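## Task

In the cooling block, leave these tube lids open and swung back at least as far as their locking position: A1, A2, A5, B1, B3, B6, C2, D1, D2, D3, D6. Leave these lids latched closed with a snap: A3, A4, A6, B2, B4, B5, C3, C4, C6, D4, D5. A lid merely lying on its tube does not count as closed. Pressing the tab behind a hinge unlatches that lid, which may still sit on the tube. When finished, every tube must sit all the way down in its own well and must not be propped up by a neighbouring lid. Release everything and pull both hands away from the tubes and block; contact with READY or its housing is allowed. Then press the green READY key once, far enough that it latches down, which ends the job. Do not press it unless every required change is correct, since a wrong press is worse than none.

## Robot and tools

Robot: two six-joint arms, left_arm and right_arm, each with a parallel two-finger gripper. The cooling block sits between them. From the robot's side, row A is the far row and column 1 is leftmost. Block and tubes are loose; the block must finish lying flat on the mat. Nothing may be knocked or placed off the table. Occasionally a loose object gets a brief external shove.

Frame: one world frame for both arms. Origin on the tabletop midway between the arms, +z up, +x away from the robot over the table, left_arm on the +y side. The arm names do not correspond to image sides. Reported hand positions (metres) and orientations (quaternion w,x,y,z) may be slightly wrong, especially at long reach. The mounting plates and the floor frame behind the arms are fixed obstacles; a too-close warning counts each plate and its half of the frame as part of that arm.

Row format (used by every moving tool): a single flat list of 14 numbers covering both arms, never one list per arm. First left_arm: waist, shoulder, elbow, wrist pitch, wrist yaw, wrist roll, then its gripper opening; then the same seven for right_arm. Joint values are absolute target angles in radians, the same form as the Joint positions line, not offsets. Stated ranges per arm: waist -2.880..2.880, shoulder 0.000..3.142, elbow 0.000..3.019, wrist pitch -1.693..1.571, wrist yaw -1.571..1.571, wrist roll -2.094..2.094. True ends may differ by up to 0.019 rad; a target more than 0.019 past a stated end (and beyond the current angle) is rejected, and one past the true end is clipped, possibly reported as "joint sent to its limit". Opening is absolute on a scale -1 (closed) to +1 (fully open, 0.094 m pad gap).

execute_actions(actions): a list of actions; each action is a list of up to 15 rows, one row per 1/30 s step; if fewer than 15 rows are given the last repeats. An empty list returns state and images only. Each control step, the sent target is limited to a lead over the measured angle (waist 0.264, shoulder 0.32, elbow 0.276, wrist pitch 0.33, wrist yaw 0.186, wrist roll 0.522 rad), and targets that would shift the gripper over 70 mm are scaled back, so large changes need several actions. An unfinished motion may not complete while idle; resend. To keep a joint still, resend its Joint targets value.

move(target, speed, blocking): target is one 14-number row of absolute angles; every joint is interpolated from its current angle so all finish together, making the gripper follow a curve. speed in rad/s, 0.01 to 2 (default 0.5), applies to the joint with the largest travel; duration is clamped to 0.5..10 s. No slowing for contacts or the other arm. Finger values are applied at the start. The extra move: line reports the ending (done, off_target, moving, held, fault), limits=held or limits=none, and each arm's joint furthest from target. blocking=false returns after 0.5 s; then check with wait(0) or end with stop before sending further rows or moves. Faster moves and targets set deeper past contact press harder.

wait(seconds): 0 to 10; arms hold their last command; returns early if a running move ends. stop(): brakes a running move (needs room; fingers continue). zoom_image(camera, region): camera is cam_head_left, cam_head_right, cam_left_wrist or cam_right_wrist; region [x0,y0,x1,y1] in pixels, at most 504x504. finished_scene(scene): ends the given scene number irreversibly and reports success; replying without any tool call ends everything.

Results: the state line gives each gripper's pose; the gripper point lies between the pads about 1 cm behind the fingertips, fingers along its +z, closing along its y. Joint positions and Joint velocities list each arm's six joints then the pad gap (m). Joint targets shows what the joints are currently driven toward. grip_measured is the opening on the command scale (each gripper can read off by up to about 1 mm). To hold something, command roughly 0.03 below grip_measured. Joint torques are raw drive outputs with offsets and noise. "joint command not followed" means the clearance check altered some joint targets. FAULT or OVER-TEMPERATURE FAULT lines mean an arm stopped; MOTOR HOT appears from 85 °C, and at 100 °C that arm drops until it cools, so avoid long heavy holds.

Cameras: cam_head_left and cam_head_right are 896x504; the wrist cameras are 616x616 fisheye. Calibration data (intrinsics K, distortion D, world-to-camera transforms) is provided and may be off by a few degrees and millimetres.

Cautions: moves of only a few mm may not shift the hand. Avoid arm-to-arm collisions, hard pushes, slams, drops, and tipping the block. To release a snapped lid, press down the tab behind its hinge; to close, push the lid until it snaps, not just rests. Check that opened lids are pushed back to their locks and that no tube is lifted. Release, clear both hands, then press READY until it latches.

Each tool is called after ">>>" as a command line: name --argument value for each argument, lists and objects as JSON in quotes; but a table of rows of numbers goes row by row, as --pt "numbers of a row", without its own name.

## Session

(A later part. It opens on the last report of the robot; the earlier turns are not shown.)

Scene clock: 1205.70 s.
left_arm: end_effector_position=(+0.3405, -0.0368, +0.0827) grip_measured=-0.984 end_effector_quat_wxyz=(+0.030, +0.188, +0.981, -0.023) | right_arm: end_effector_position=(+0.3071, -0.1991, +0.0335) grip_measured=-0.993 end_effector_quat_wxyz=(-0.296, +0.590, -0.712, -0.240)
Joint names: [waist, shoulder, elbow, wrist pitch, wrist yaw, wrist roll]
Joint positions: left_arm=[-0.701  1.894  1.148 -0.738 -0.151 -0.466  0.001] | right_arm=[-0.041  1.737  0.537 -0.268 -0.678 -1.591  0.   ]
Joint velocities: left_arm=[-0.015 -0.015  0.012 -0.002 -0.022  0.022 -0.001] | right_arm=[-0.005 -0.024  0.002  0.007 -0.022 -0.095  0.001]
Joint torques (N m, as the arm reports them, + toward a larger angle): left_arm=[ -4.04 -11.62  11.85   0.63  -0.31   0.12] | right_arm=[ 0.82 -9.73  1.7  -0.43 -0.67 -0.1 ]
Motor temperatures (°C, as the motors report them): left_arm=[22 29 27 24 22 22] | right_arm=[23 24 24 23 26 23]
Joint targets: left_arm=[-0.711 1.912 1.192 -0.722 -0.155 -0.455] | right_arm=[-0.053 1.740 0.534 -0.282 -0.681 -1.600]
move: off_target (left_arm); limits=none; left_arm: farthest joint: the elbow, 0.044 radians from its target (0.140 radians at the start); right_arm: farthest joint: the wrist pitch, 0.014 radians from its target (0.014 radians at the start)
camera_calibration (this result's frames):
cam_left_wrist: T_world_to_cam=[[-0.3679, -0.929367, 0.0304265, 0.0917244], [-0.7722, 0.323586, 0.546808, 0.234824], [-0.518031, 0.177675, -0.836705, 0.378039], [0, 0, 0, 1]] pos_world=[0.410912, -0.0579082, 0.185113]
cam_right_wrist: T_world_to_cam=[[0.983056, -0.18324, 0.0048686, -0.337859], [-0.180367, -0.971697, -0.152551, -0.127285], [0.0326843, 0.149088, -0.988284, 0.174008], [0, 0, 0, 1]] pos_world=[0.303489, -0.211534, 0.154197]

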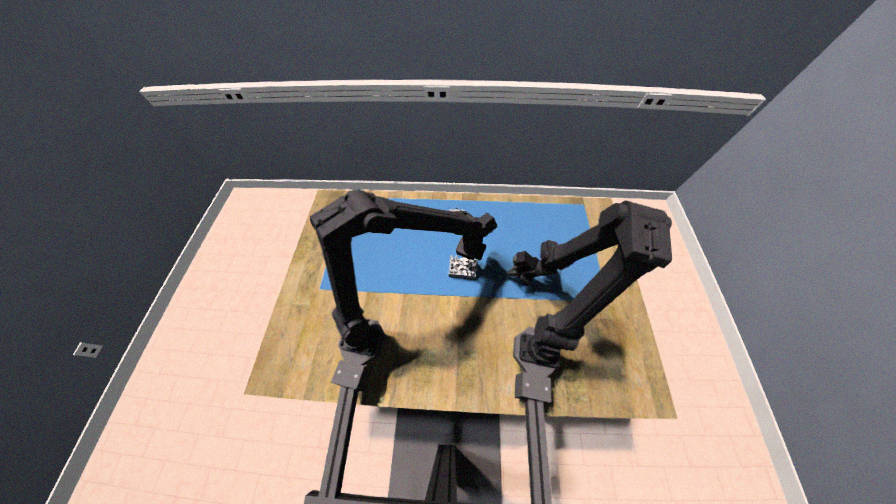

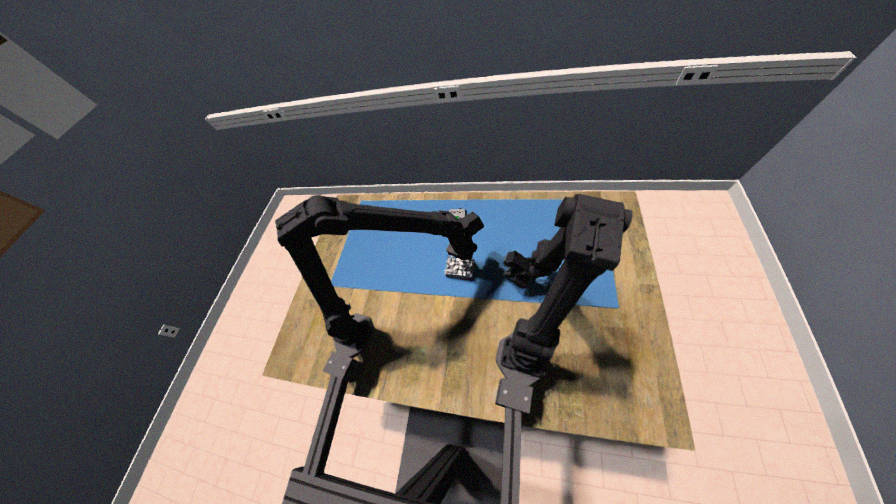

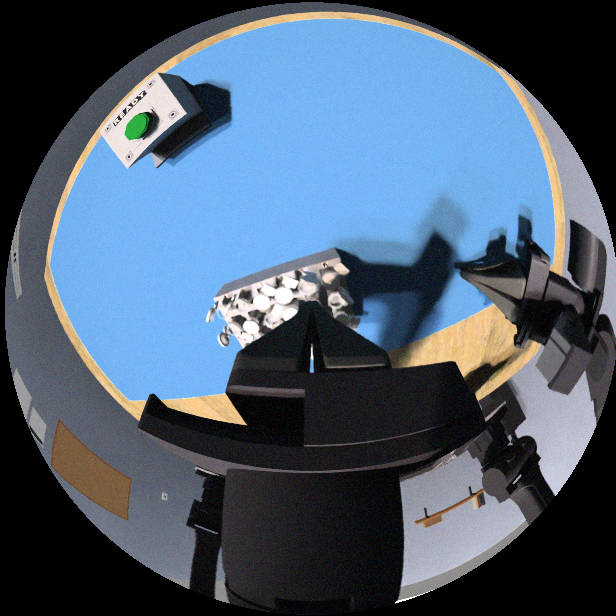

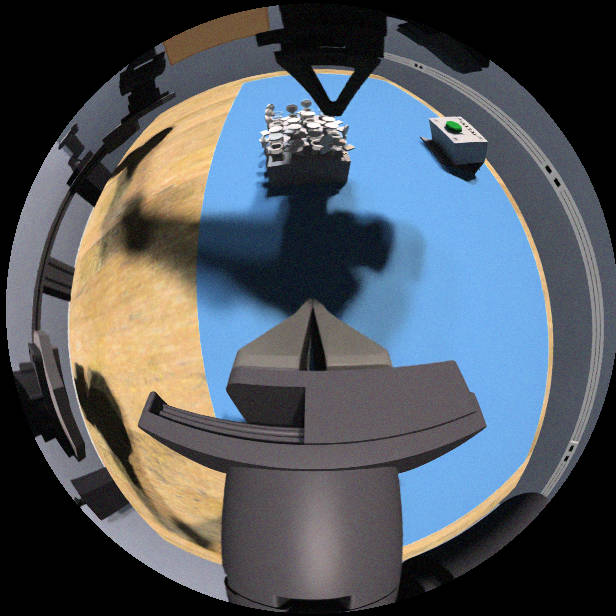

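>>> move --target '[-0.7,1.948,1.152,-0.73,-0.155,-0.455,-1,-0.053,1.74,0.534,-0.282,-0.681,-1.6,-1]' --speed 0.08

>>> move --target '[-0.681,1.94,1.152,-0.68,-0.155,-0.455,-1,-0.053,1.74,0.534,-0.282,-0.681,-1.6,-1]' --speed 0.06

>>> zoom_image --camera "cam_right_wrist" --region '[265, 80, 365, 160]'

Scene clock: 1211.30 s.
left_arm: end_effector_position=(+0.3337, -0.0333, +0.0638) grip_measured=-0.984 end_effector_quat_wxyz=(+0.014, +0.192, +0.981, -0.011) | right_arm: end_effector_position=(+0.3071, -0.1991, +0.0335) grip_measured=-0.993 end_effector_quat_wxyz=(-0.296, +0.590, -0.712, -0.240)
Joint names: [waist, shoulder, elbow, wrist pitch, wrist yaw, wrist roll]
Joint positions: left_arm=[-0.701  1.933  1.148 -0.738 -0.151 -0.466  0.001] | right_arm=[-0.041  1.737  0.537 -0.268 -0.678 -1.591  0.   ]
Joint velocities: left_arm=[ 0.005  0.005  0.002 -0.002  0.022  0.037 -0.001] | right_arm=[-0.005 -0.005 -0.022  0.002 -0.007 -0.095 -0.001]
Joint torques (N m, as the arm reports them, + toward a larger angle): left_arm=[ -3.62 -12.02   7.5    0.26  -0.3    0.12] | right_arm=[  0.19 -10.2    1.84  -0.47  -0.71  -0.17]
Motor temperatures (°C, as the motors report them): left_arm=[22 29 28 24 22 22] | right_arm=[23 24 24 23 26 23]
Joint targets: left_arm=[-0.700 1.948 1.152 -0.730 -0.155 -0.455] | right_arm=[-0.053 1.740 0.534 -0.282 -0.681 -1.600]
move: done; limits=none; left_arm: farthest joint: the shoulder, 0.015 radians from its target (0.054 radians at the start); right_arm: farthest joint: the wrist pitch, 0.014 radians from its target (0.014 radians at the start)
camera_calibration (this result's frames):
cam_left_wrist: T_world_to_cam=[[-0.373252, -0.927647, 0.012392, 0.0960295], [-0.755775, 0.311789, 0.57584, 0.231008], [-0.53804, 0.205567, -0.817469, 0.364475], [0, 0, 0, 1]] pos_world=[0.406535, -0.0578684, 0.163733]
cam_right_wrist: T_world_to_cam=[[0.983056, -0.18324, 0.0048686, -0.337859], [-0.180367, -0.971697, -0.152551, -0.127285], [0.0326843, 0.149088, -0.988284, 0.174008], [0, 0, 0, 1]] pos_world=[0.303489, -0.211534, 0.154197]

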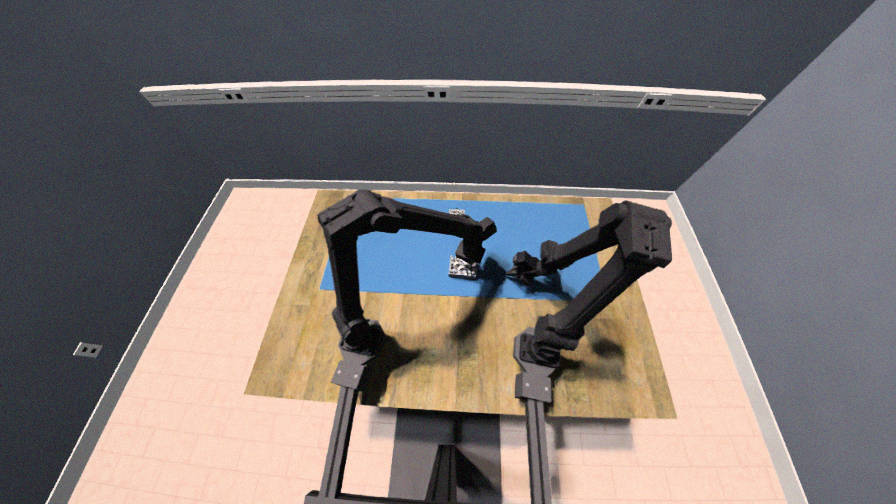

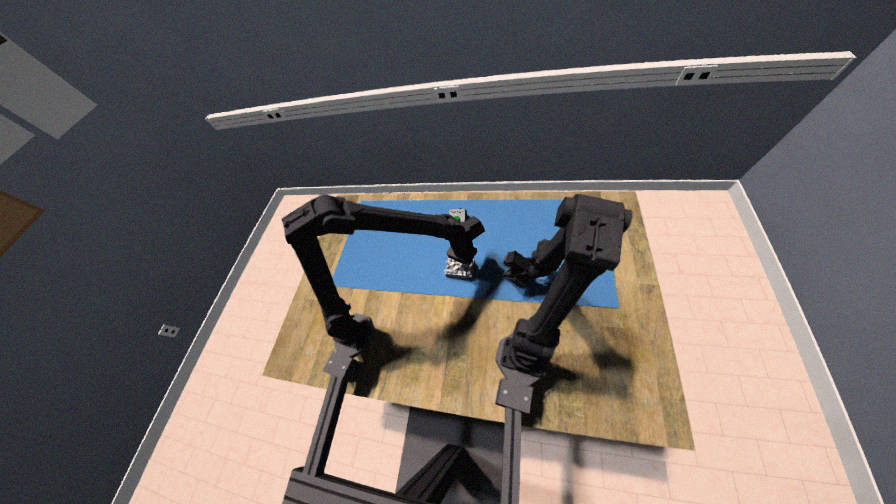

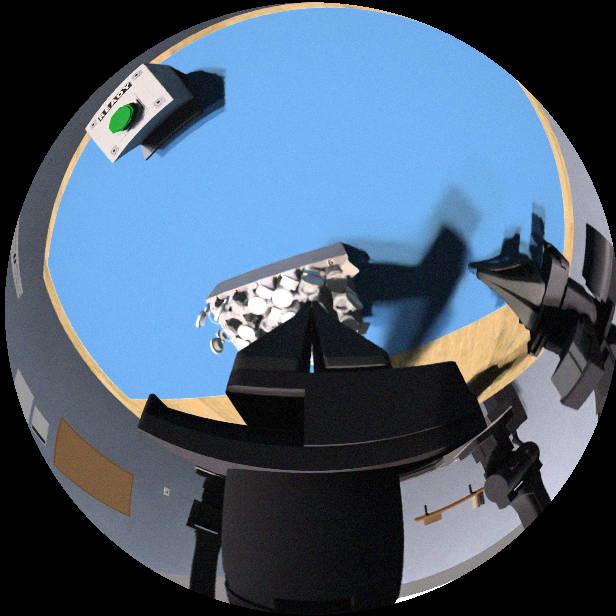

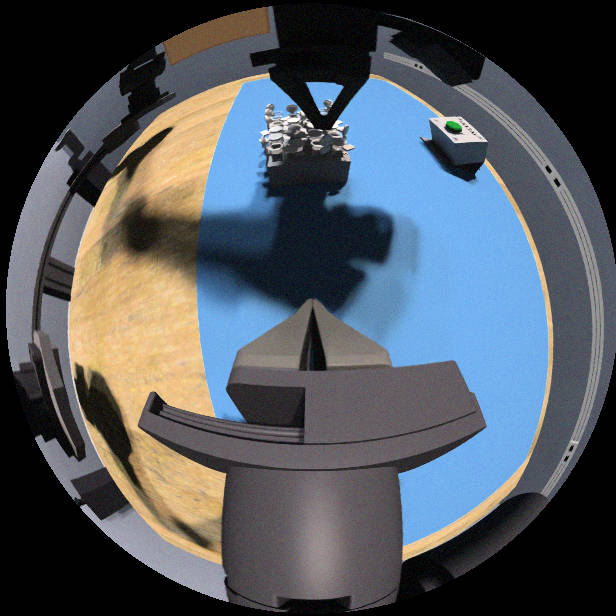

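Scene clock: 1212.50 s.
left_arm: end_effector_position=(+0.3409, -0.0368, +0.0637) grip_measured=-0.984 end_effector_quat_wxyz=(+0.026, +0.186, +0.982, -0.020) | right_arm: end_effector_position=(+0.3071, -0.1991, +0.0335) grip_measured=-0.993 end_effector_quat_wxyz=(-0.296, +0.590, -0.712, -0.240)
Joint names: [waist, shoulder, elbow, wrist pitch, wrist yaw, wrist roll]
Joint positions: left_arm=[-0.695  1.933  1.148 -0.708 -0.151 -0.466  0.001] | right_arm=[-0.041  1.737  0.537 -0.268 -0.678 -1.591  0.   ]
Joint velocities: left_arm=[ 0.005 -0.005 -0.022 -0.007  0.007 -0.022 -0.   ] | right_arm=[-0.015  0.005 -0.007 -0.012 -0.037  0.051  0.   ]
Joint torques (N m, as the arm reports them, + toward a larger angle): left_arm=[ -2.74 -12.76   7.55   0.98  -0.31   0.12] | right_arm=[ 0.59 -9.09  1.72 -0.46 -0.66 -0.12]
Motor temperatures (°C, as the motors report them): left_arm=[22 29 28 24 22 22] | right_arm=[23 24 24 23 26 23]
Joint targets: left_arm=[-0.681 1.940 1.152 -0.680 -0.155 -0.455] | right_arm=[-0.053 1.740 0.534 -0.282 -0.681 -1.600]
move: off_target (left_arm); limits=none; left_arm: farthest joint: the wrist pitch, 0.028 radians from its target (0.058 radians at the start); right_arm: farthest joint: the wrist pitch, 0.014 radians from its target (0.014 radians at the start)
camera_calibration (this result's frames):
cam_left_wrist: T_world_to_cam=[[-0.364049, -0.93102, 0.0258977, 0.0913271], [-0.770047, 0.316514, 0.553937, 0.244018], [-0.523923, 0.181718, -0.832155, 0.36424], [0, 0, 0, 1]] pos_world=[0.411986, -0.0583967, 0.165569]
cam_right_wrist: T_world_to_cam=[[0.983056, -0.18324, 0.0048686, -0.337859], [-0.180367, -0.971697, -0.152551, -0.127285], [0.0326843, 0.149088, -0.988284, 0.174008], [0, 0, 0, 1]] pos_world=[0.303489, -0.211534, 0.154197]

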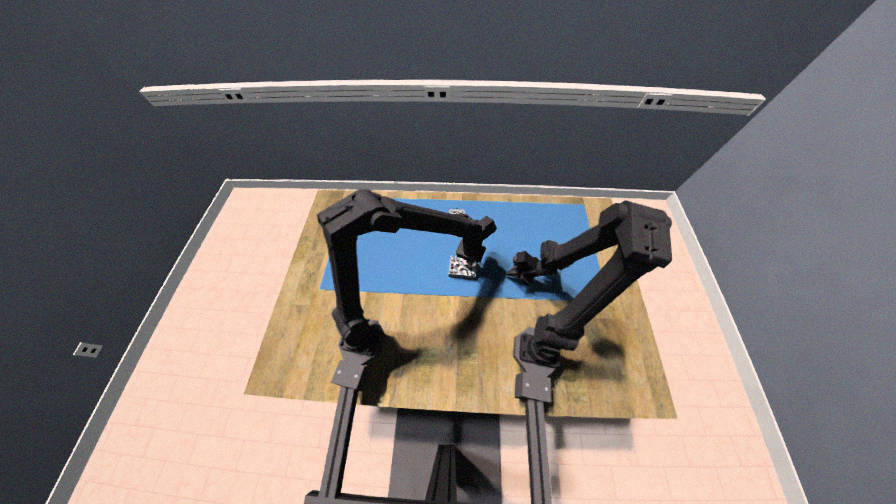

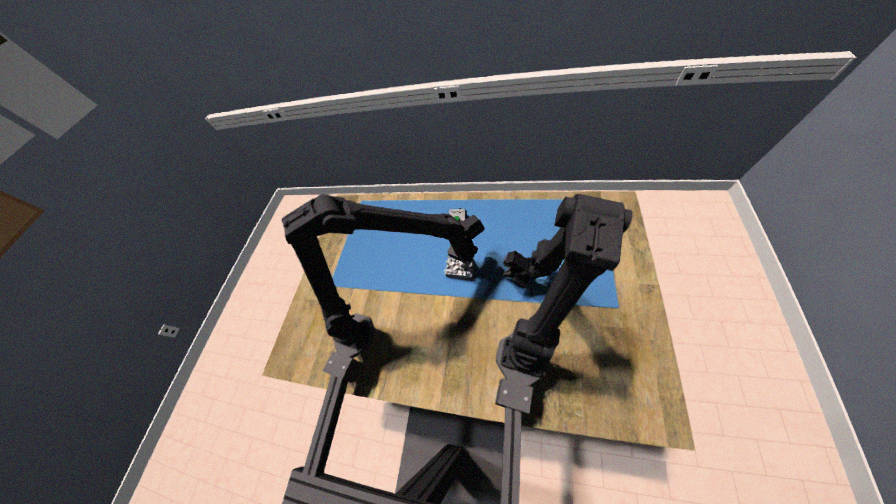

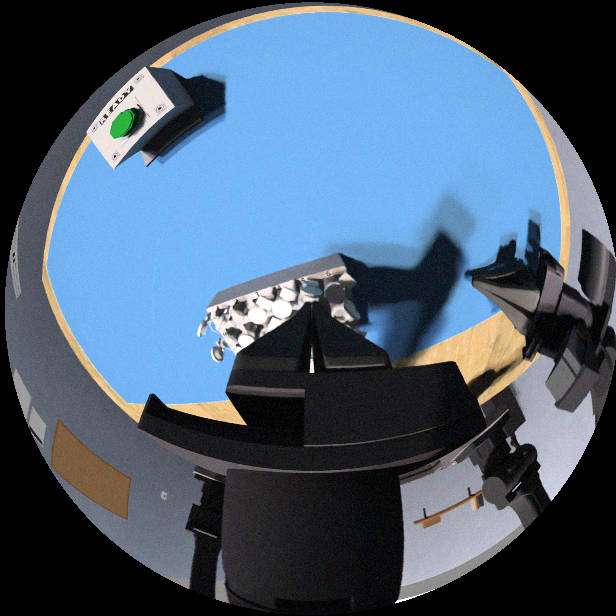

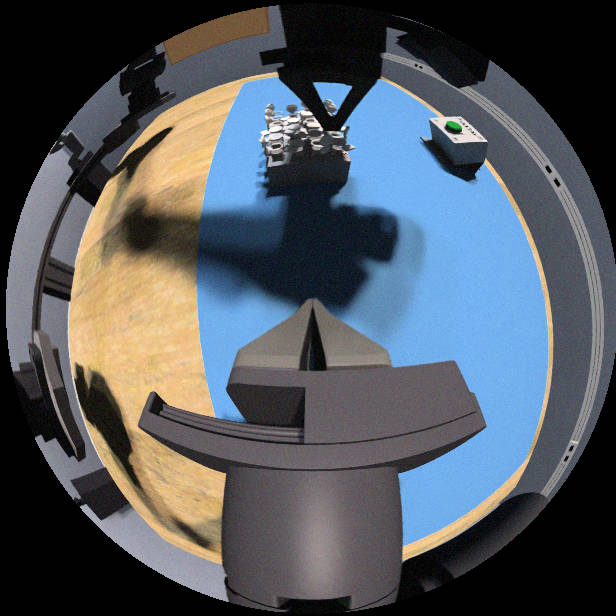

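Region (265, 80, 365, 160) of cam_right_wrist's 616x616 image, scaled by 5.040, with more detail than that image has; it fills the top 403 rows of this view, and the rest is white.

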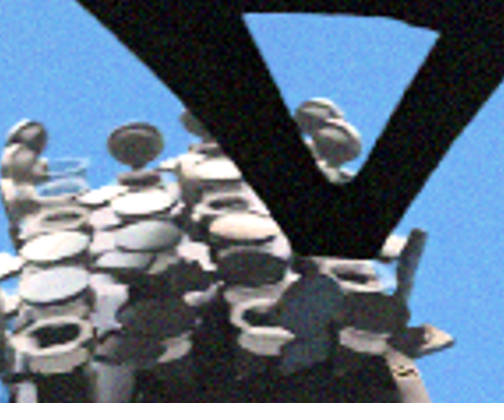

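>>> move --target '[-0.705,1.85,1.152,-0.79,-0.155,-0.455,-1,-0.053,1.74,0.534,-0.282,-0.681,-1.6,-1]' --speed 0.12

>>> move --target '[-0.39,2.105,1.715,-1.1,-0.14,-0.57,-1,-0.053,1.74,0.534,-0.282,-0.681,-1.6,-1]' --speed 0.4

>>> zoom_image --camera "cam_right_wrist" --region '[255, 85, 365, 175]'

Scene clock: 1229.83 s.
left_arm: end_effector_position=(+0.3392, -0.0291, +0.0892) grip_measured=-0.984 end_effector_quat_wxyz=(+0.021, +0.187, +0.982, -0.016) | right_arm: end_effector_position=(+0.3071, -0.1991, +0.0335) grip_measured=-0.993 end_effector_quat_wxyz=(-0.296, +0.590, -0.712, -0.240)
Joint names: [waist, shoulder, elbow, wrist pitch, wrist yaw, wrist roll]
Joint positions: left_arm=[-0.695  1.878  1.148 -0.776 -0.151 -0.466  0.001] | right_arm=[-0.041  1.737  0.537 -0.268 -0.678 -1.591  0.   ]
Joint velocities: left_arm=[-0.005  0.005 -0.022 -0.002  0.037 -0.066  0.   ] | right_arm=[-0.005 -0.024 -0.002 -0.022 -0.037 -0.022  0.   ]
Joint torques (N m, as the arm reports them, + toward a larger angle): left_arm=[ -4.21 -14.83   7.92  -0.46  -0.3    0.11] | right_arm=[ 0.92 -9.9   1.91 -0.51 -0.66 -0.14]
Motor temperatures (°C, as the motors report them): left_arm=[22 29 28 24 22 22] | right_arm=[23 24 24 23 26 23]
Joint targets: left_arm=[-0.705 1.850 1.152 -0.790 -0.155 -0.455] | right_arm=[-0.053 1.740 0.534 -0.282 -0.681 -1.600]
move: off_target (left_arm); limits=none; left_arm: farthest joint: the shoulder, 0.028 radians from its target (0.083 radians at the start); right_arm: farthest joint: the wrist pitch, 0.014 radians from its target (0.014 radians at the start)
camera_calibration (this result's frames):
cam_left_wrist: T_world_to_cam=[[-0.365672, -0.930529, 0.0200088, 0.0983876], [-0.76471, 0.312626, 0.563458, 0.223385], [-0.530569, 0.19074, -0.825903, 0.385168], [0, 0, 0, 1]] pos_world=[0.41116, -0.0517503, 0.190275]
cam_right_wrist: T_world_to_cam=[[0.983056, -0.18324, 0.0048686, -0.337859], [-0.180367, -0.971697, -0.152551, -0.127285], [0.0326843, 0.149088, -0.988284, 0.174008], [0, 0, 0, 1]] pos_world=[0.303489, -0.211534, 0.154197]

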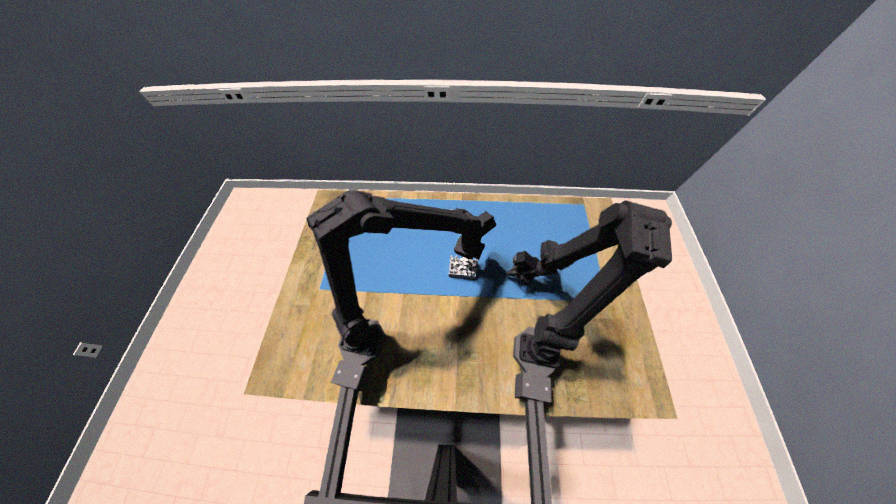

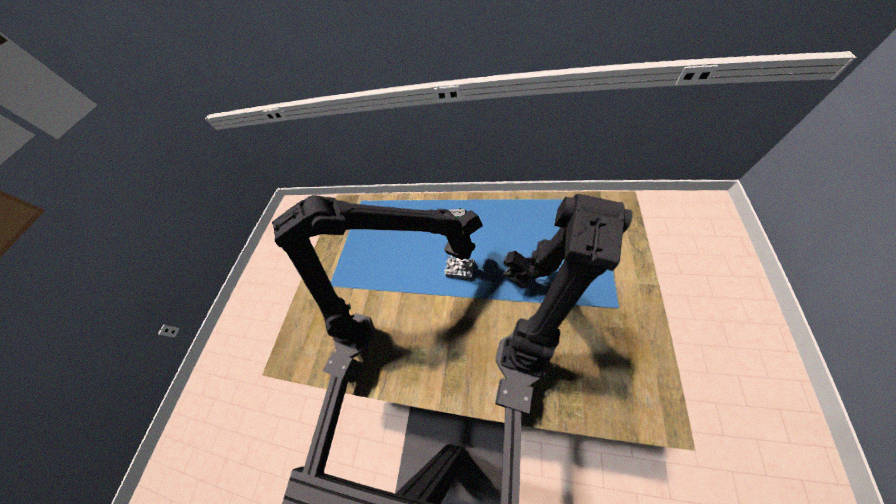

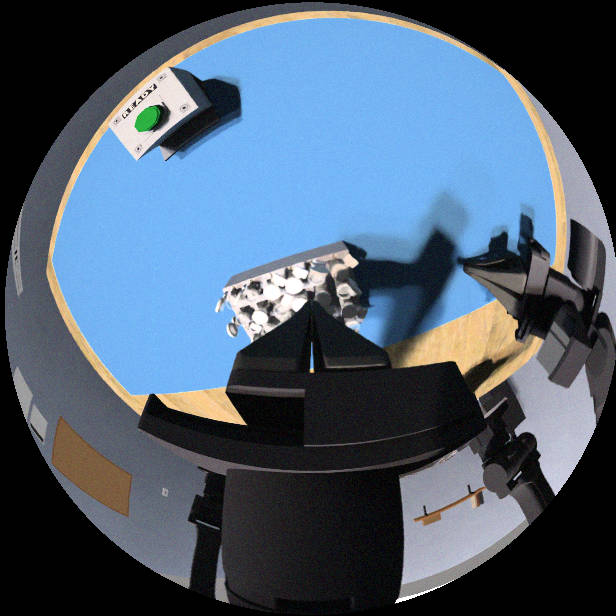

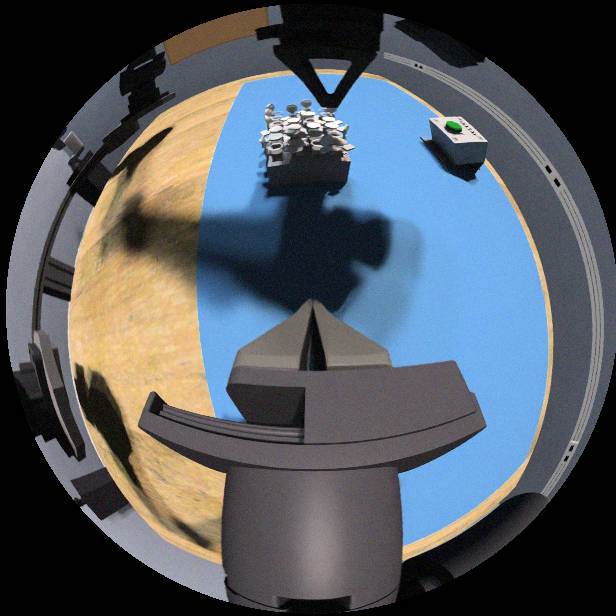

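Scene clock: 1231.73 s.
left_arm: end_effector_position=(+0.5485, +0.0300, +0.1139) grip_measured=-0.984 end_effector_quat_wxyz=(+0.004, -0.011, +1.000, -0.000) | right_arm: end_effector_position=(+0.3071, -0.1991, +0.0335) grip_measured=-0.993 end_effector_quat_wxyz=(-0.296, +0.590, -0.712, -0.240)
Joint names: [waist, shoulder, elbow, wrist pitch, wrist yaw, wrist roll]
Joint positions: left_arm=[-0.385  2.084  1.665 -1.086 -0.144 -0.559  0.001] | right_arm=[-0.041  1.737  0.537 -0.268 -0.678 -1.591  0.   ]
Joint velocities: left_arm=[ 0.005 -0.015 -0.007  0.007  0.037 -0.007 -0.001] | right_arm=[ 0.005 -0.005  0.002 -0.012 -0.007  0.022 -0.001]
Joint torques (N m, as the arm reports them, + toward a larger angle): left_arm=[ -4.21 -15.91  13.7   -0.52   0.07  -0.12] | right_arm=[ 0.73 -9.69  1.65 -0.54 -0.65 -0.12]
Motor temperatures (°C, as the motors report them): left_arm=[22 29 28 24 22 22] | right_arm=[23 24 24 23 26 23]
Joint targets: left_arm=[-0.390 2.105 1.715 -1.100 -0.140 -0.570] | right_arm=[-0.053 1.740 0.534 -0.282 -0.681 -1.600]
move: off_target (left_arm); limits=none; left_arm: farthest joint: the elbow, 0.050 radians from its target (0.567 radians at the start); right_arm: farthest joint: the wrist pitch, 0.014 radians from its target (0.014 radians at the start)
camera_calibration (this result's frames):
cam_left_wrist: T_world_to_cam=[[0.0250614, -0.99968, -0.0034471, 0.0198665], [-0.803731, -0.0221993, 0.594579, 0.378949], [-0.594465, -0.0121305, -0.80403, 0.543927], [0, 0, 0, 1]] pos_world=[0.62742, 0.0348706, 0.212087]
cam_right_wrist: T_world_to_cam=[[0.983056, -0.18324, 0.0048686, -0.337859], [-0.180367, -0.971697, -0.152551, -0.127285], [0.0326843, 0.149088, -0.988284, 0.174008], [0, 0, 0, 1]] pos_world=[0.303489, -0.211534, 0.154197]

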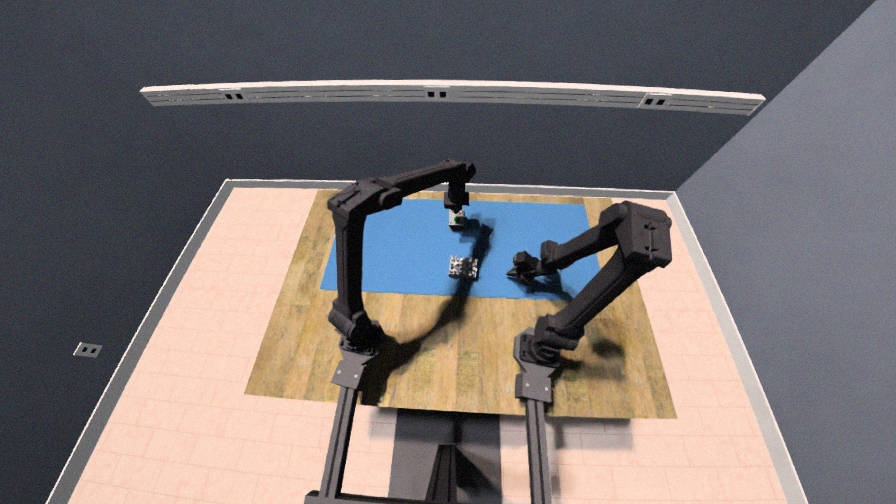

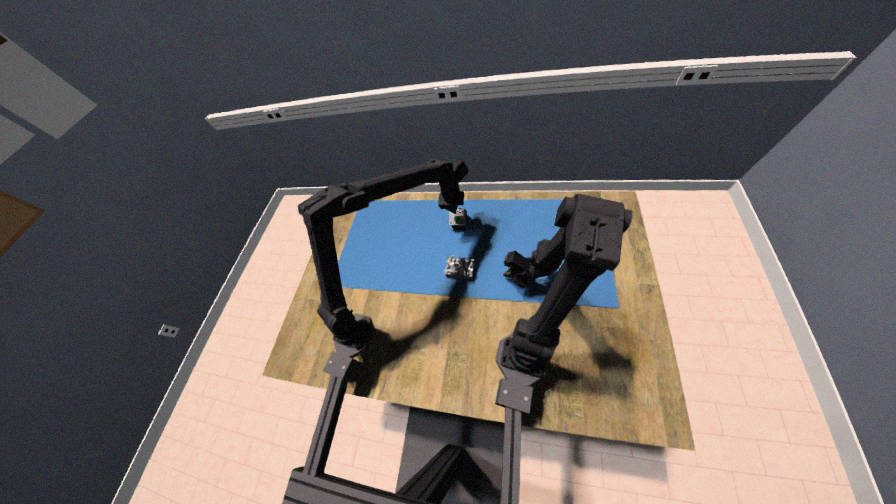

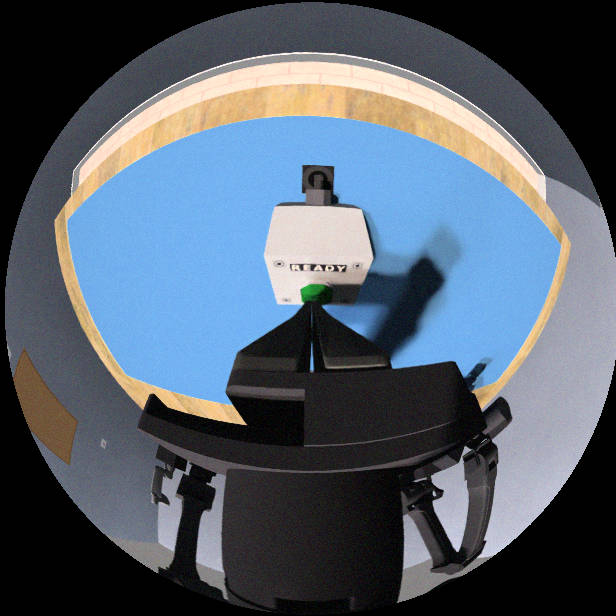

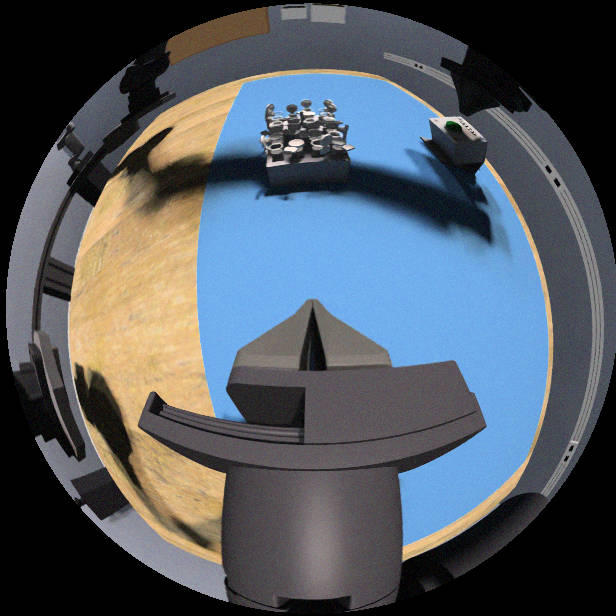

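Region (255, 85, 365, 175) of cam_right_wrist's 616x616 image, scaled by 4.582, with more detail than that image has; it fills the top 412 rows of this view, and the rest is white.

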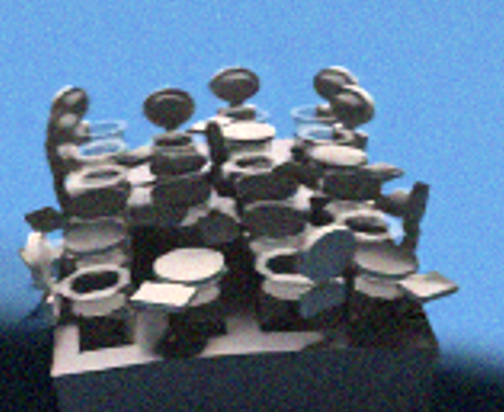

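>>> zoom_image --camera "cam_right_wrist" --region '[410, 80, 510, 180]'

>>> zoom_image --camera "cam_head_left" --region '[430, 200, 500, 290]'

Region (410, 80, 510, 180) of cam_right_wrist's 616x616 image, scaled by 5.040, with more detail than that image has.

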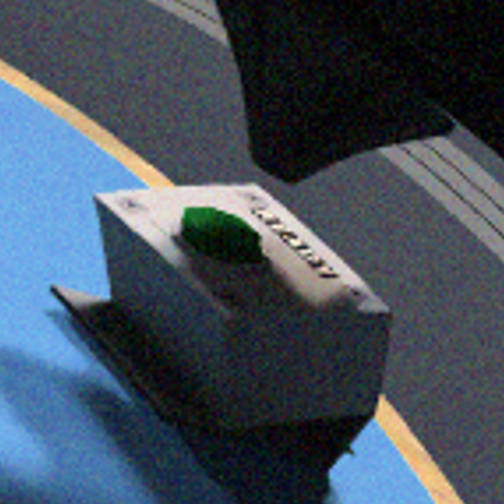

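Region (430, 200, 500, 290) of cam_head_left's 896x504 image, scaled by 5.600, with more detail than that image has.

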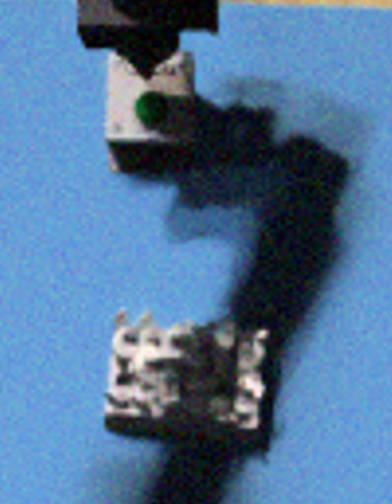

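>>> move --target '[-0.402,2.15,1.67,-1.08,-0.14,-0.57,-1,-0.053,1.74,0.534,-0.282,-0.681,-1.6,-1]' --speed 0.08

>>> zoom_image --camera "cam_right_wrist" --region '[410, 80, 510, 180]'

>>> zoom_image --camera "cam_left_wrist" --region '[240, 220, 400, 340]'

Scene clock: 1245.53 s.
left_arm: end_effector_position=(+0.5401, +0.0282, +0.0891) grip_measured=-0.984 end_effector_quat_wxyz=(-0.013, -0.006, +1.000, +0.010) | right_arm: end_effector_position=(+0.3071, -0.1991, +0.0335) grip_measured=-0.993 end_effector_quat_wxyz=(-0.296, +0.590, -0.712, -0.240)
Joint names: [waist, shoulder, elbow, wrist pitch, wrist yaw, wrist roll]
Joint positions: left_arm=[-0.389  2.127  1.665 -1.086 -0.144 -0.559  0.001] | right_arm=[-0.041  1.737  0.537 -0.268 -0.678 -1.591  0.   ]
Joint velocities: left_arm=[-0.015 -0.005 -0.002  0.007 -0.051 -0.037 -0.001] | right_arm=[-0.005  0.005  0.002 -0.007 -0.022  0.037 -0.001]
Joint torques (N m, as the arm reports them, + toward a larger angle): left_arm=[ -4.67 -15.78   9.11   0.1    0.08  -0.12] | right_arm=[ 0.59 -9.06  1.69 -0.52 -0.69 -0.11]
Motor temperatures (°C, as the motors report them): left_arm=[22 30 30 24 22 22] | right_arm=[23 24 24 23 26 23]
Joint targets: left_arm=[-0.402 2.150 1.670 -1.080 -0.140 -0.570] | right_arm=[-0.053 1.740 0.534 -0.282 -0.681 -1.600]
move: off_target (left_arm); limits=none; left_arm: farthest joint: the shoulder, 0.023 radians from its target (0.066 radians at the start); right_arm: farthest joint: the wrist pitch, 0.014 radians from its target (0.014 radians at the start)
camera_calibration (this result's frames):
cam_left_wrist: T_world_to_cam=[[0.0152381, -0.999565, -0.0252551, 0.0253626], [-0.78229, -0.0276489, 0.6223, 0.37301], [-0.622728, 0.0102741, -0.782371, 0.531642], [0, 0, 0, 1]] pos_world=[0.622484, 0.0302028, 0.184458]
cam_right_wrist: T_world_to_cam=[[0.983056, -0.18324, 0.0048686, -0.337859], [-0.180367, -0.971697, -0.152551, -0.127285], [0.0326843, 0.149088, -0.988284, 0.174008], [0, 0, 0, 1]] pos_world=[0.303489, -0.211534, 0.154197]

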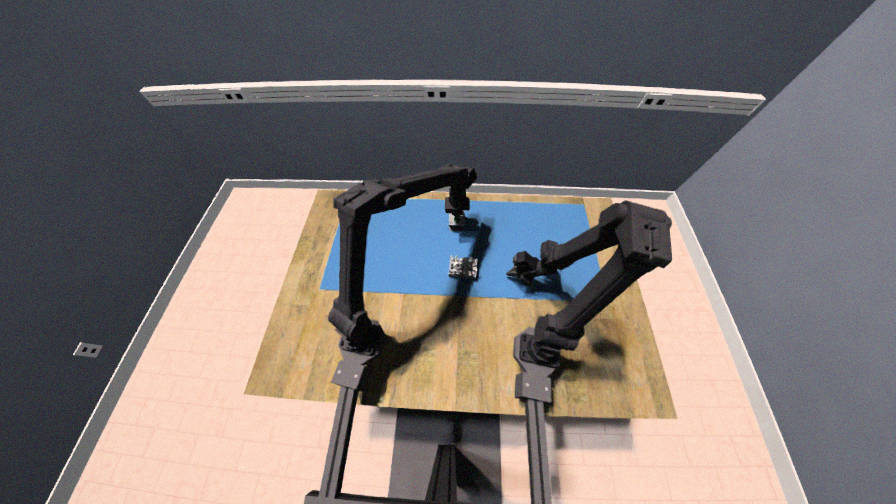

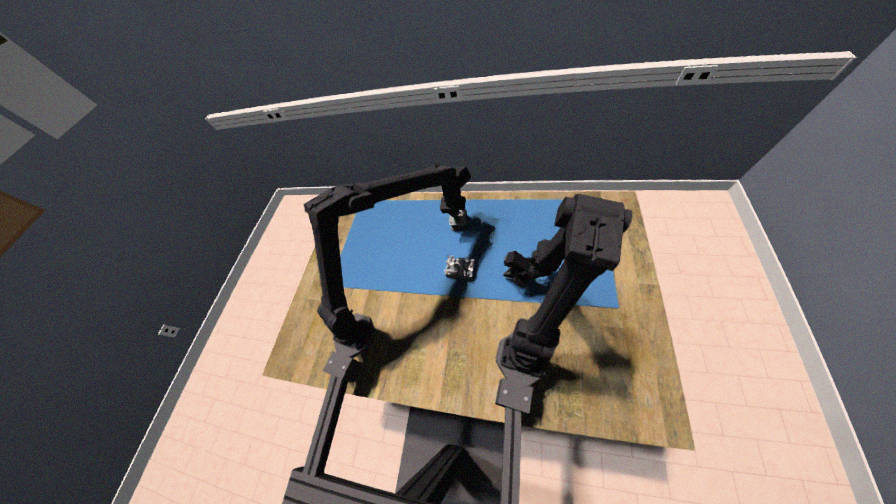

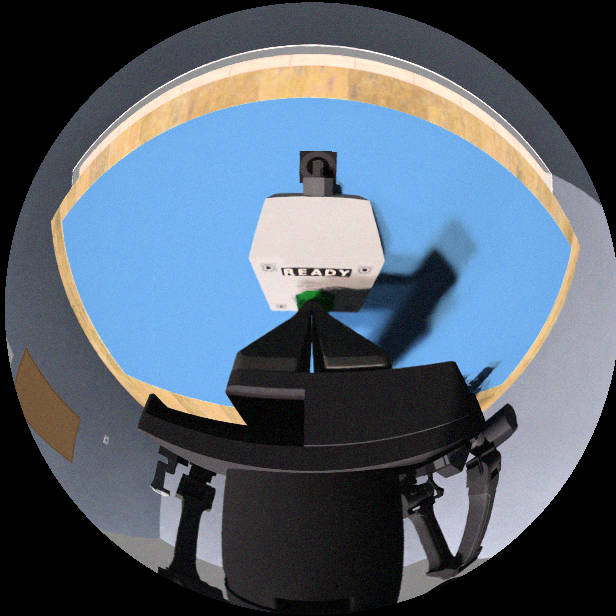

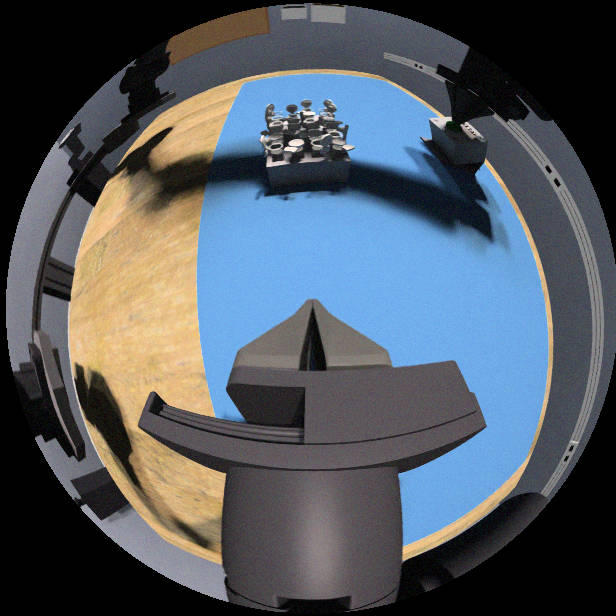

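Region (410, 80, 510, 180) of cam_right_wrist's 616x616 image, scaled by 5.040, with more detail than that image has.

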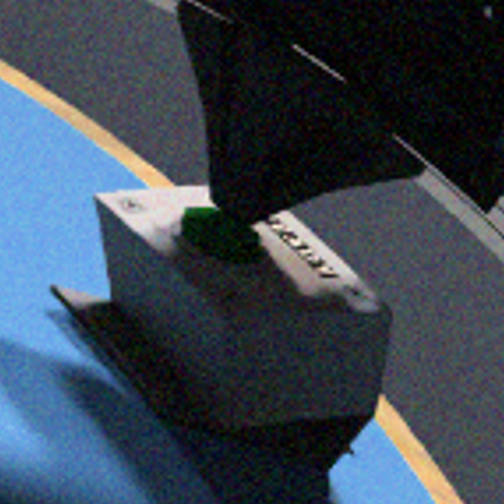

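Region (240, 220, 400, 340) of cam_left_wrist's 616x616 image, scaled by 3.150, with more detail than that image has; it fills the top 378 rows of this view, and the rest is white.

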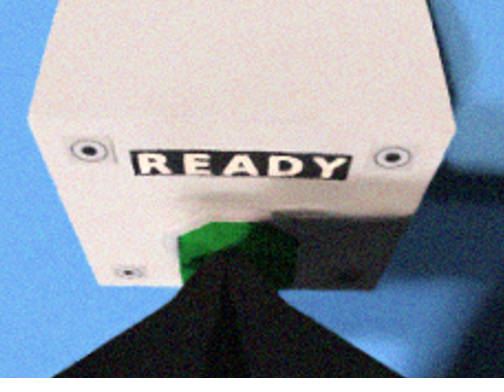

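>>> move --target '[-0.409,2.165,1.67,-1.117,-0.14,-0.57,-1,-0.053,1.74,0.534,-0.282,-0.681,-1.6,-1]' --speed 0.04

>>> zoom_image --camera "cam_right_wrist" --region '[410, 80, 510, 180]'

>>> zoom_image --camera "cam_left_wrist" --region '[240, 220, 400, 340]'

Scene clock: 1254.23 s.
left_arm: end_effector_position=(+0.5303, +0.0242, +0.0838) grip_measured=-0.984 end_effector_quat_wxyz=(-0.026, +0.002, +1.000, +0.018) | right_arm: end_effector_position=(+0.3071, -0.1991, +0.0335) grip_measured=-0.993 end_effector_quat_wxyz=(-0.296, +0.590, -0.712, -0.240)
Joint names: [waist, shoulder, elbow, wrist pitch, wrist yaw, wrist roll]
Joint positions: left_arm=[-0.401  2.138  1.665 -1.106 -0.144 -0.559  0.001] | right_arm=[-0.041  1.737  0.537 -0.268 -0.678 -1.591  0.   ]
Joint velocities: left_arm=[-0.015 -0.015 -0.002 -0.012 -0.022 -0.037 -0.   ] | right_arm=[-0.005 -0.015 -0.012 -0.007 -0.007 -0.022 -0.   ]
Joint torques (N m, as the arm reports them, + toward a larger angle): left_arm=[ -4.55 -15.05   9.    -0.68   0.05  -0.13] | right_arm=[ 0.6  -9.19  1.69 -0.53 -0.67 -0.11]
Motor temperatures (°C, as the motors report them): left_arm=[22 30 29 24 22 22] | right_arm=[23 24 24 23 26 23]
Joint targets: left_arm=[-0.409 2.165 1.670 -1.117 -0.140 -0.570] | right_arm=[-0.053 1.740 0.534 -0.282 -0.681 -1.600]
move: off_target (left_arm); limits=none; left_arm: farthest joint: the shoulder, 0.027 radians from its target (0.038 radians at the start); right_arm: farthest joint: the wrist pitch, 0.014 radians from its target (0.014 radians at the start)
camera_calibration (this result's frames):
cam_left_wrist: T_world_to_cam=[[-0.00188996, -0.999223, -0.0393566, 0.0316534], [-0.766986, -0.0238053, 0.641223, 0.3587], [-0.641662, 0.0313979, -0.766345, 0.529692], [0, 0, 0, 1]] pos_world=[0.61506, 0.0235366, 0.177166]
cam_right_wrist: T_world_to_cam=[[0.983056, -0.18324, 0.0048686, -0.337859], [-0.180367, -0.971697, -0.152551, -0.127285], [0.0326843, 0.149088, -0.988284, 0.174008], [0, 0, 0, 1]] pos_world=[0.303489, -0.211534, 0.154197]

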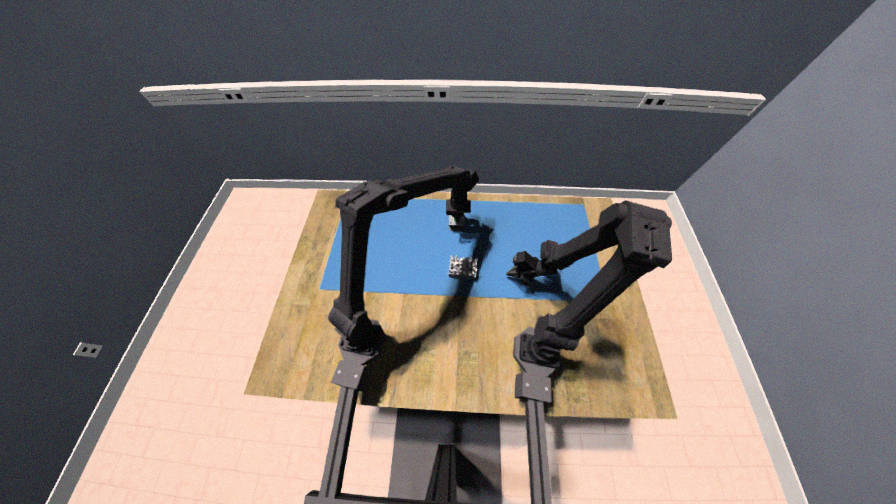

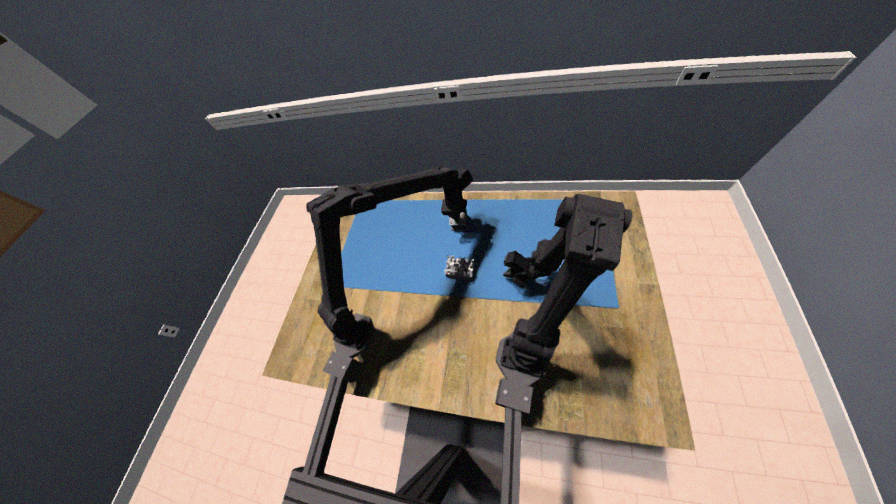

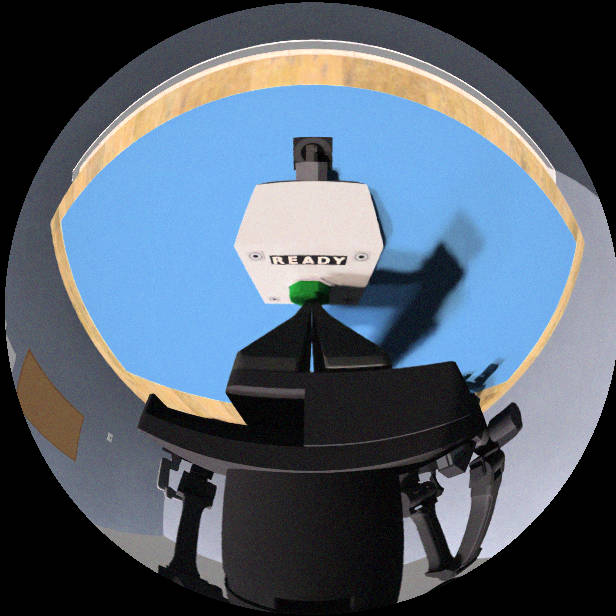

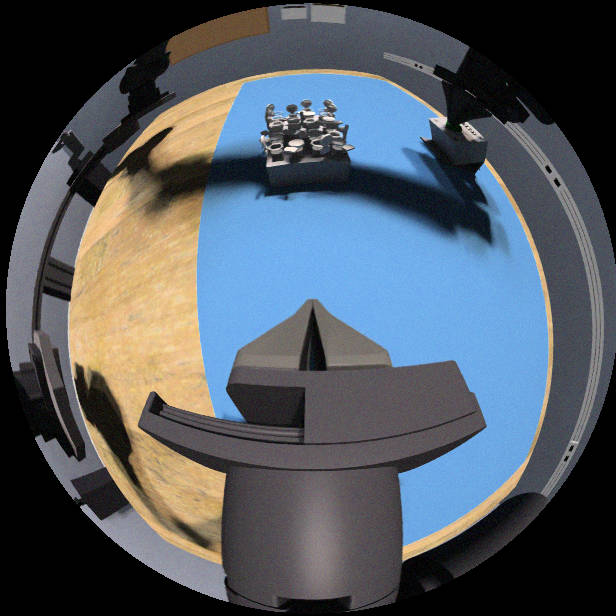

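Region (410, 80, 510, 180) of cam_right_wrist's 616x616 image, scaled by 5.040, with more detail than that image has.

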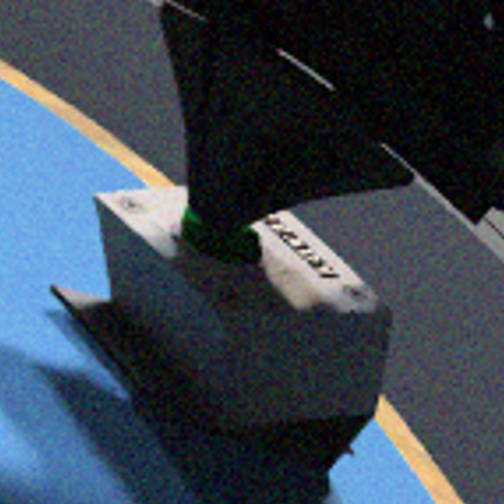

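Region (240, 220, 400, 340) of cam_left_wrist's 616x616 image, scaled by 3.150, with more detail than that image has; it fills the top 378 rows of this view, and the rest is white.

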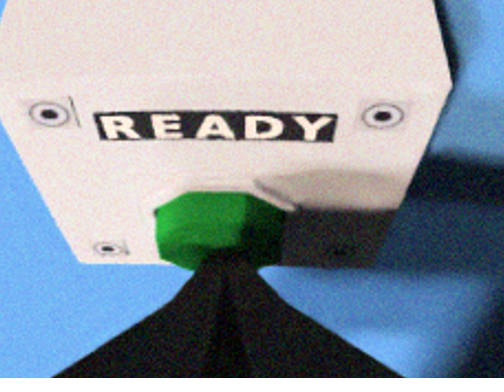

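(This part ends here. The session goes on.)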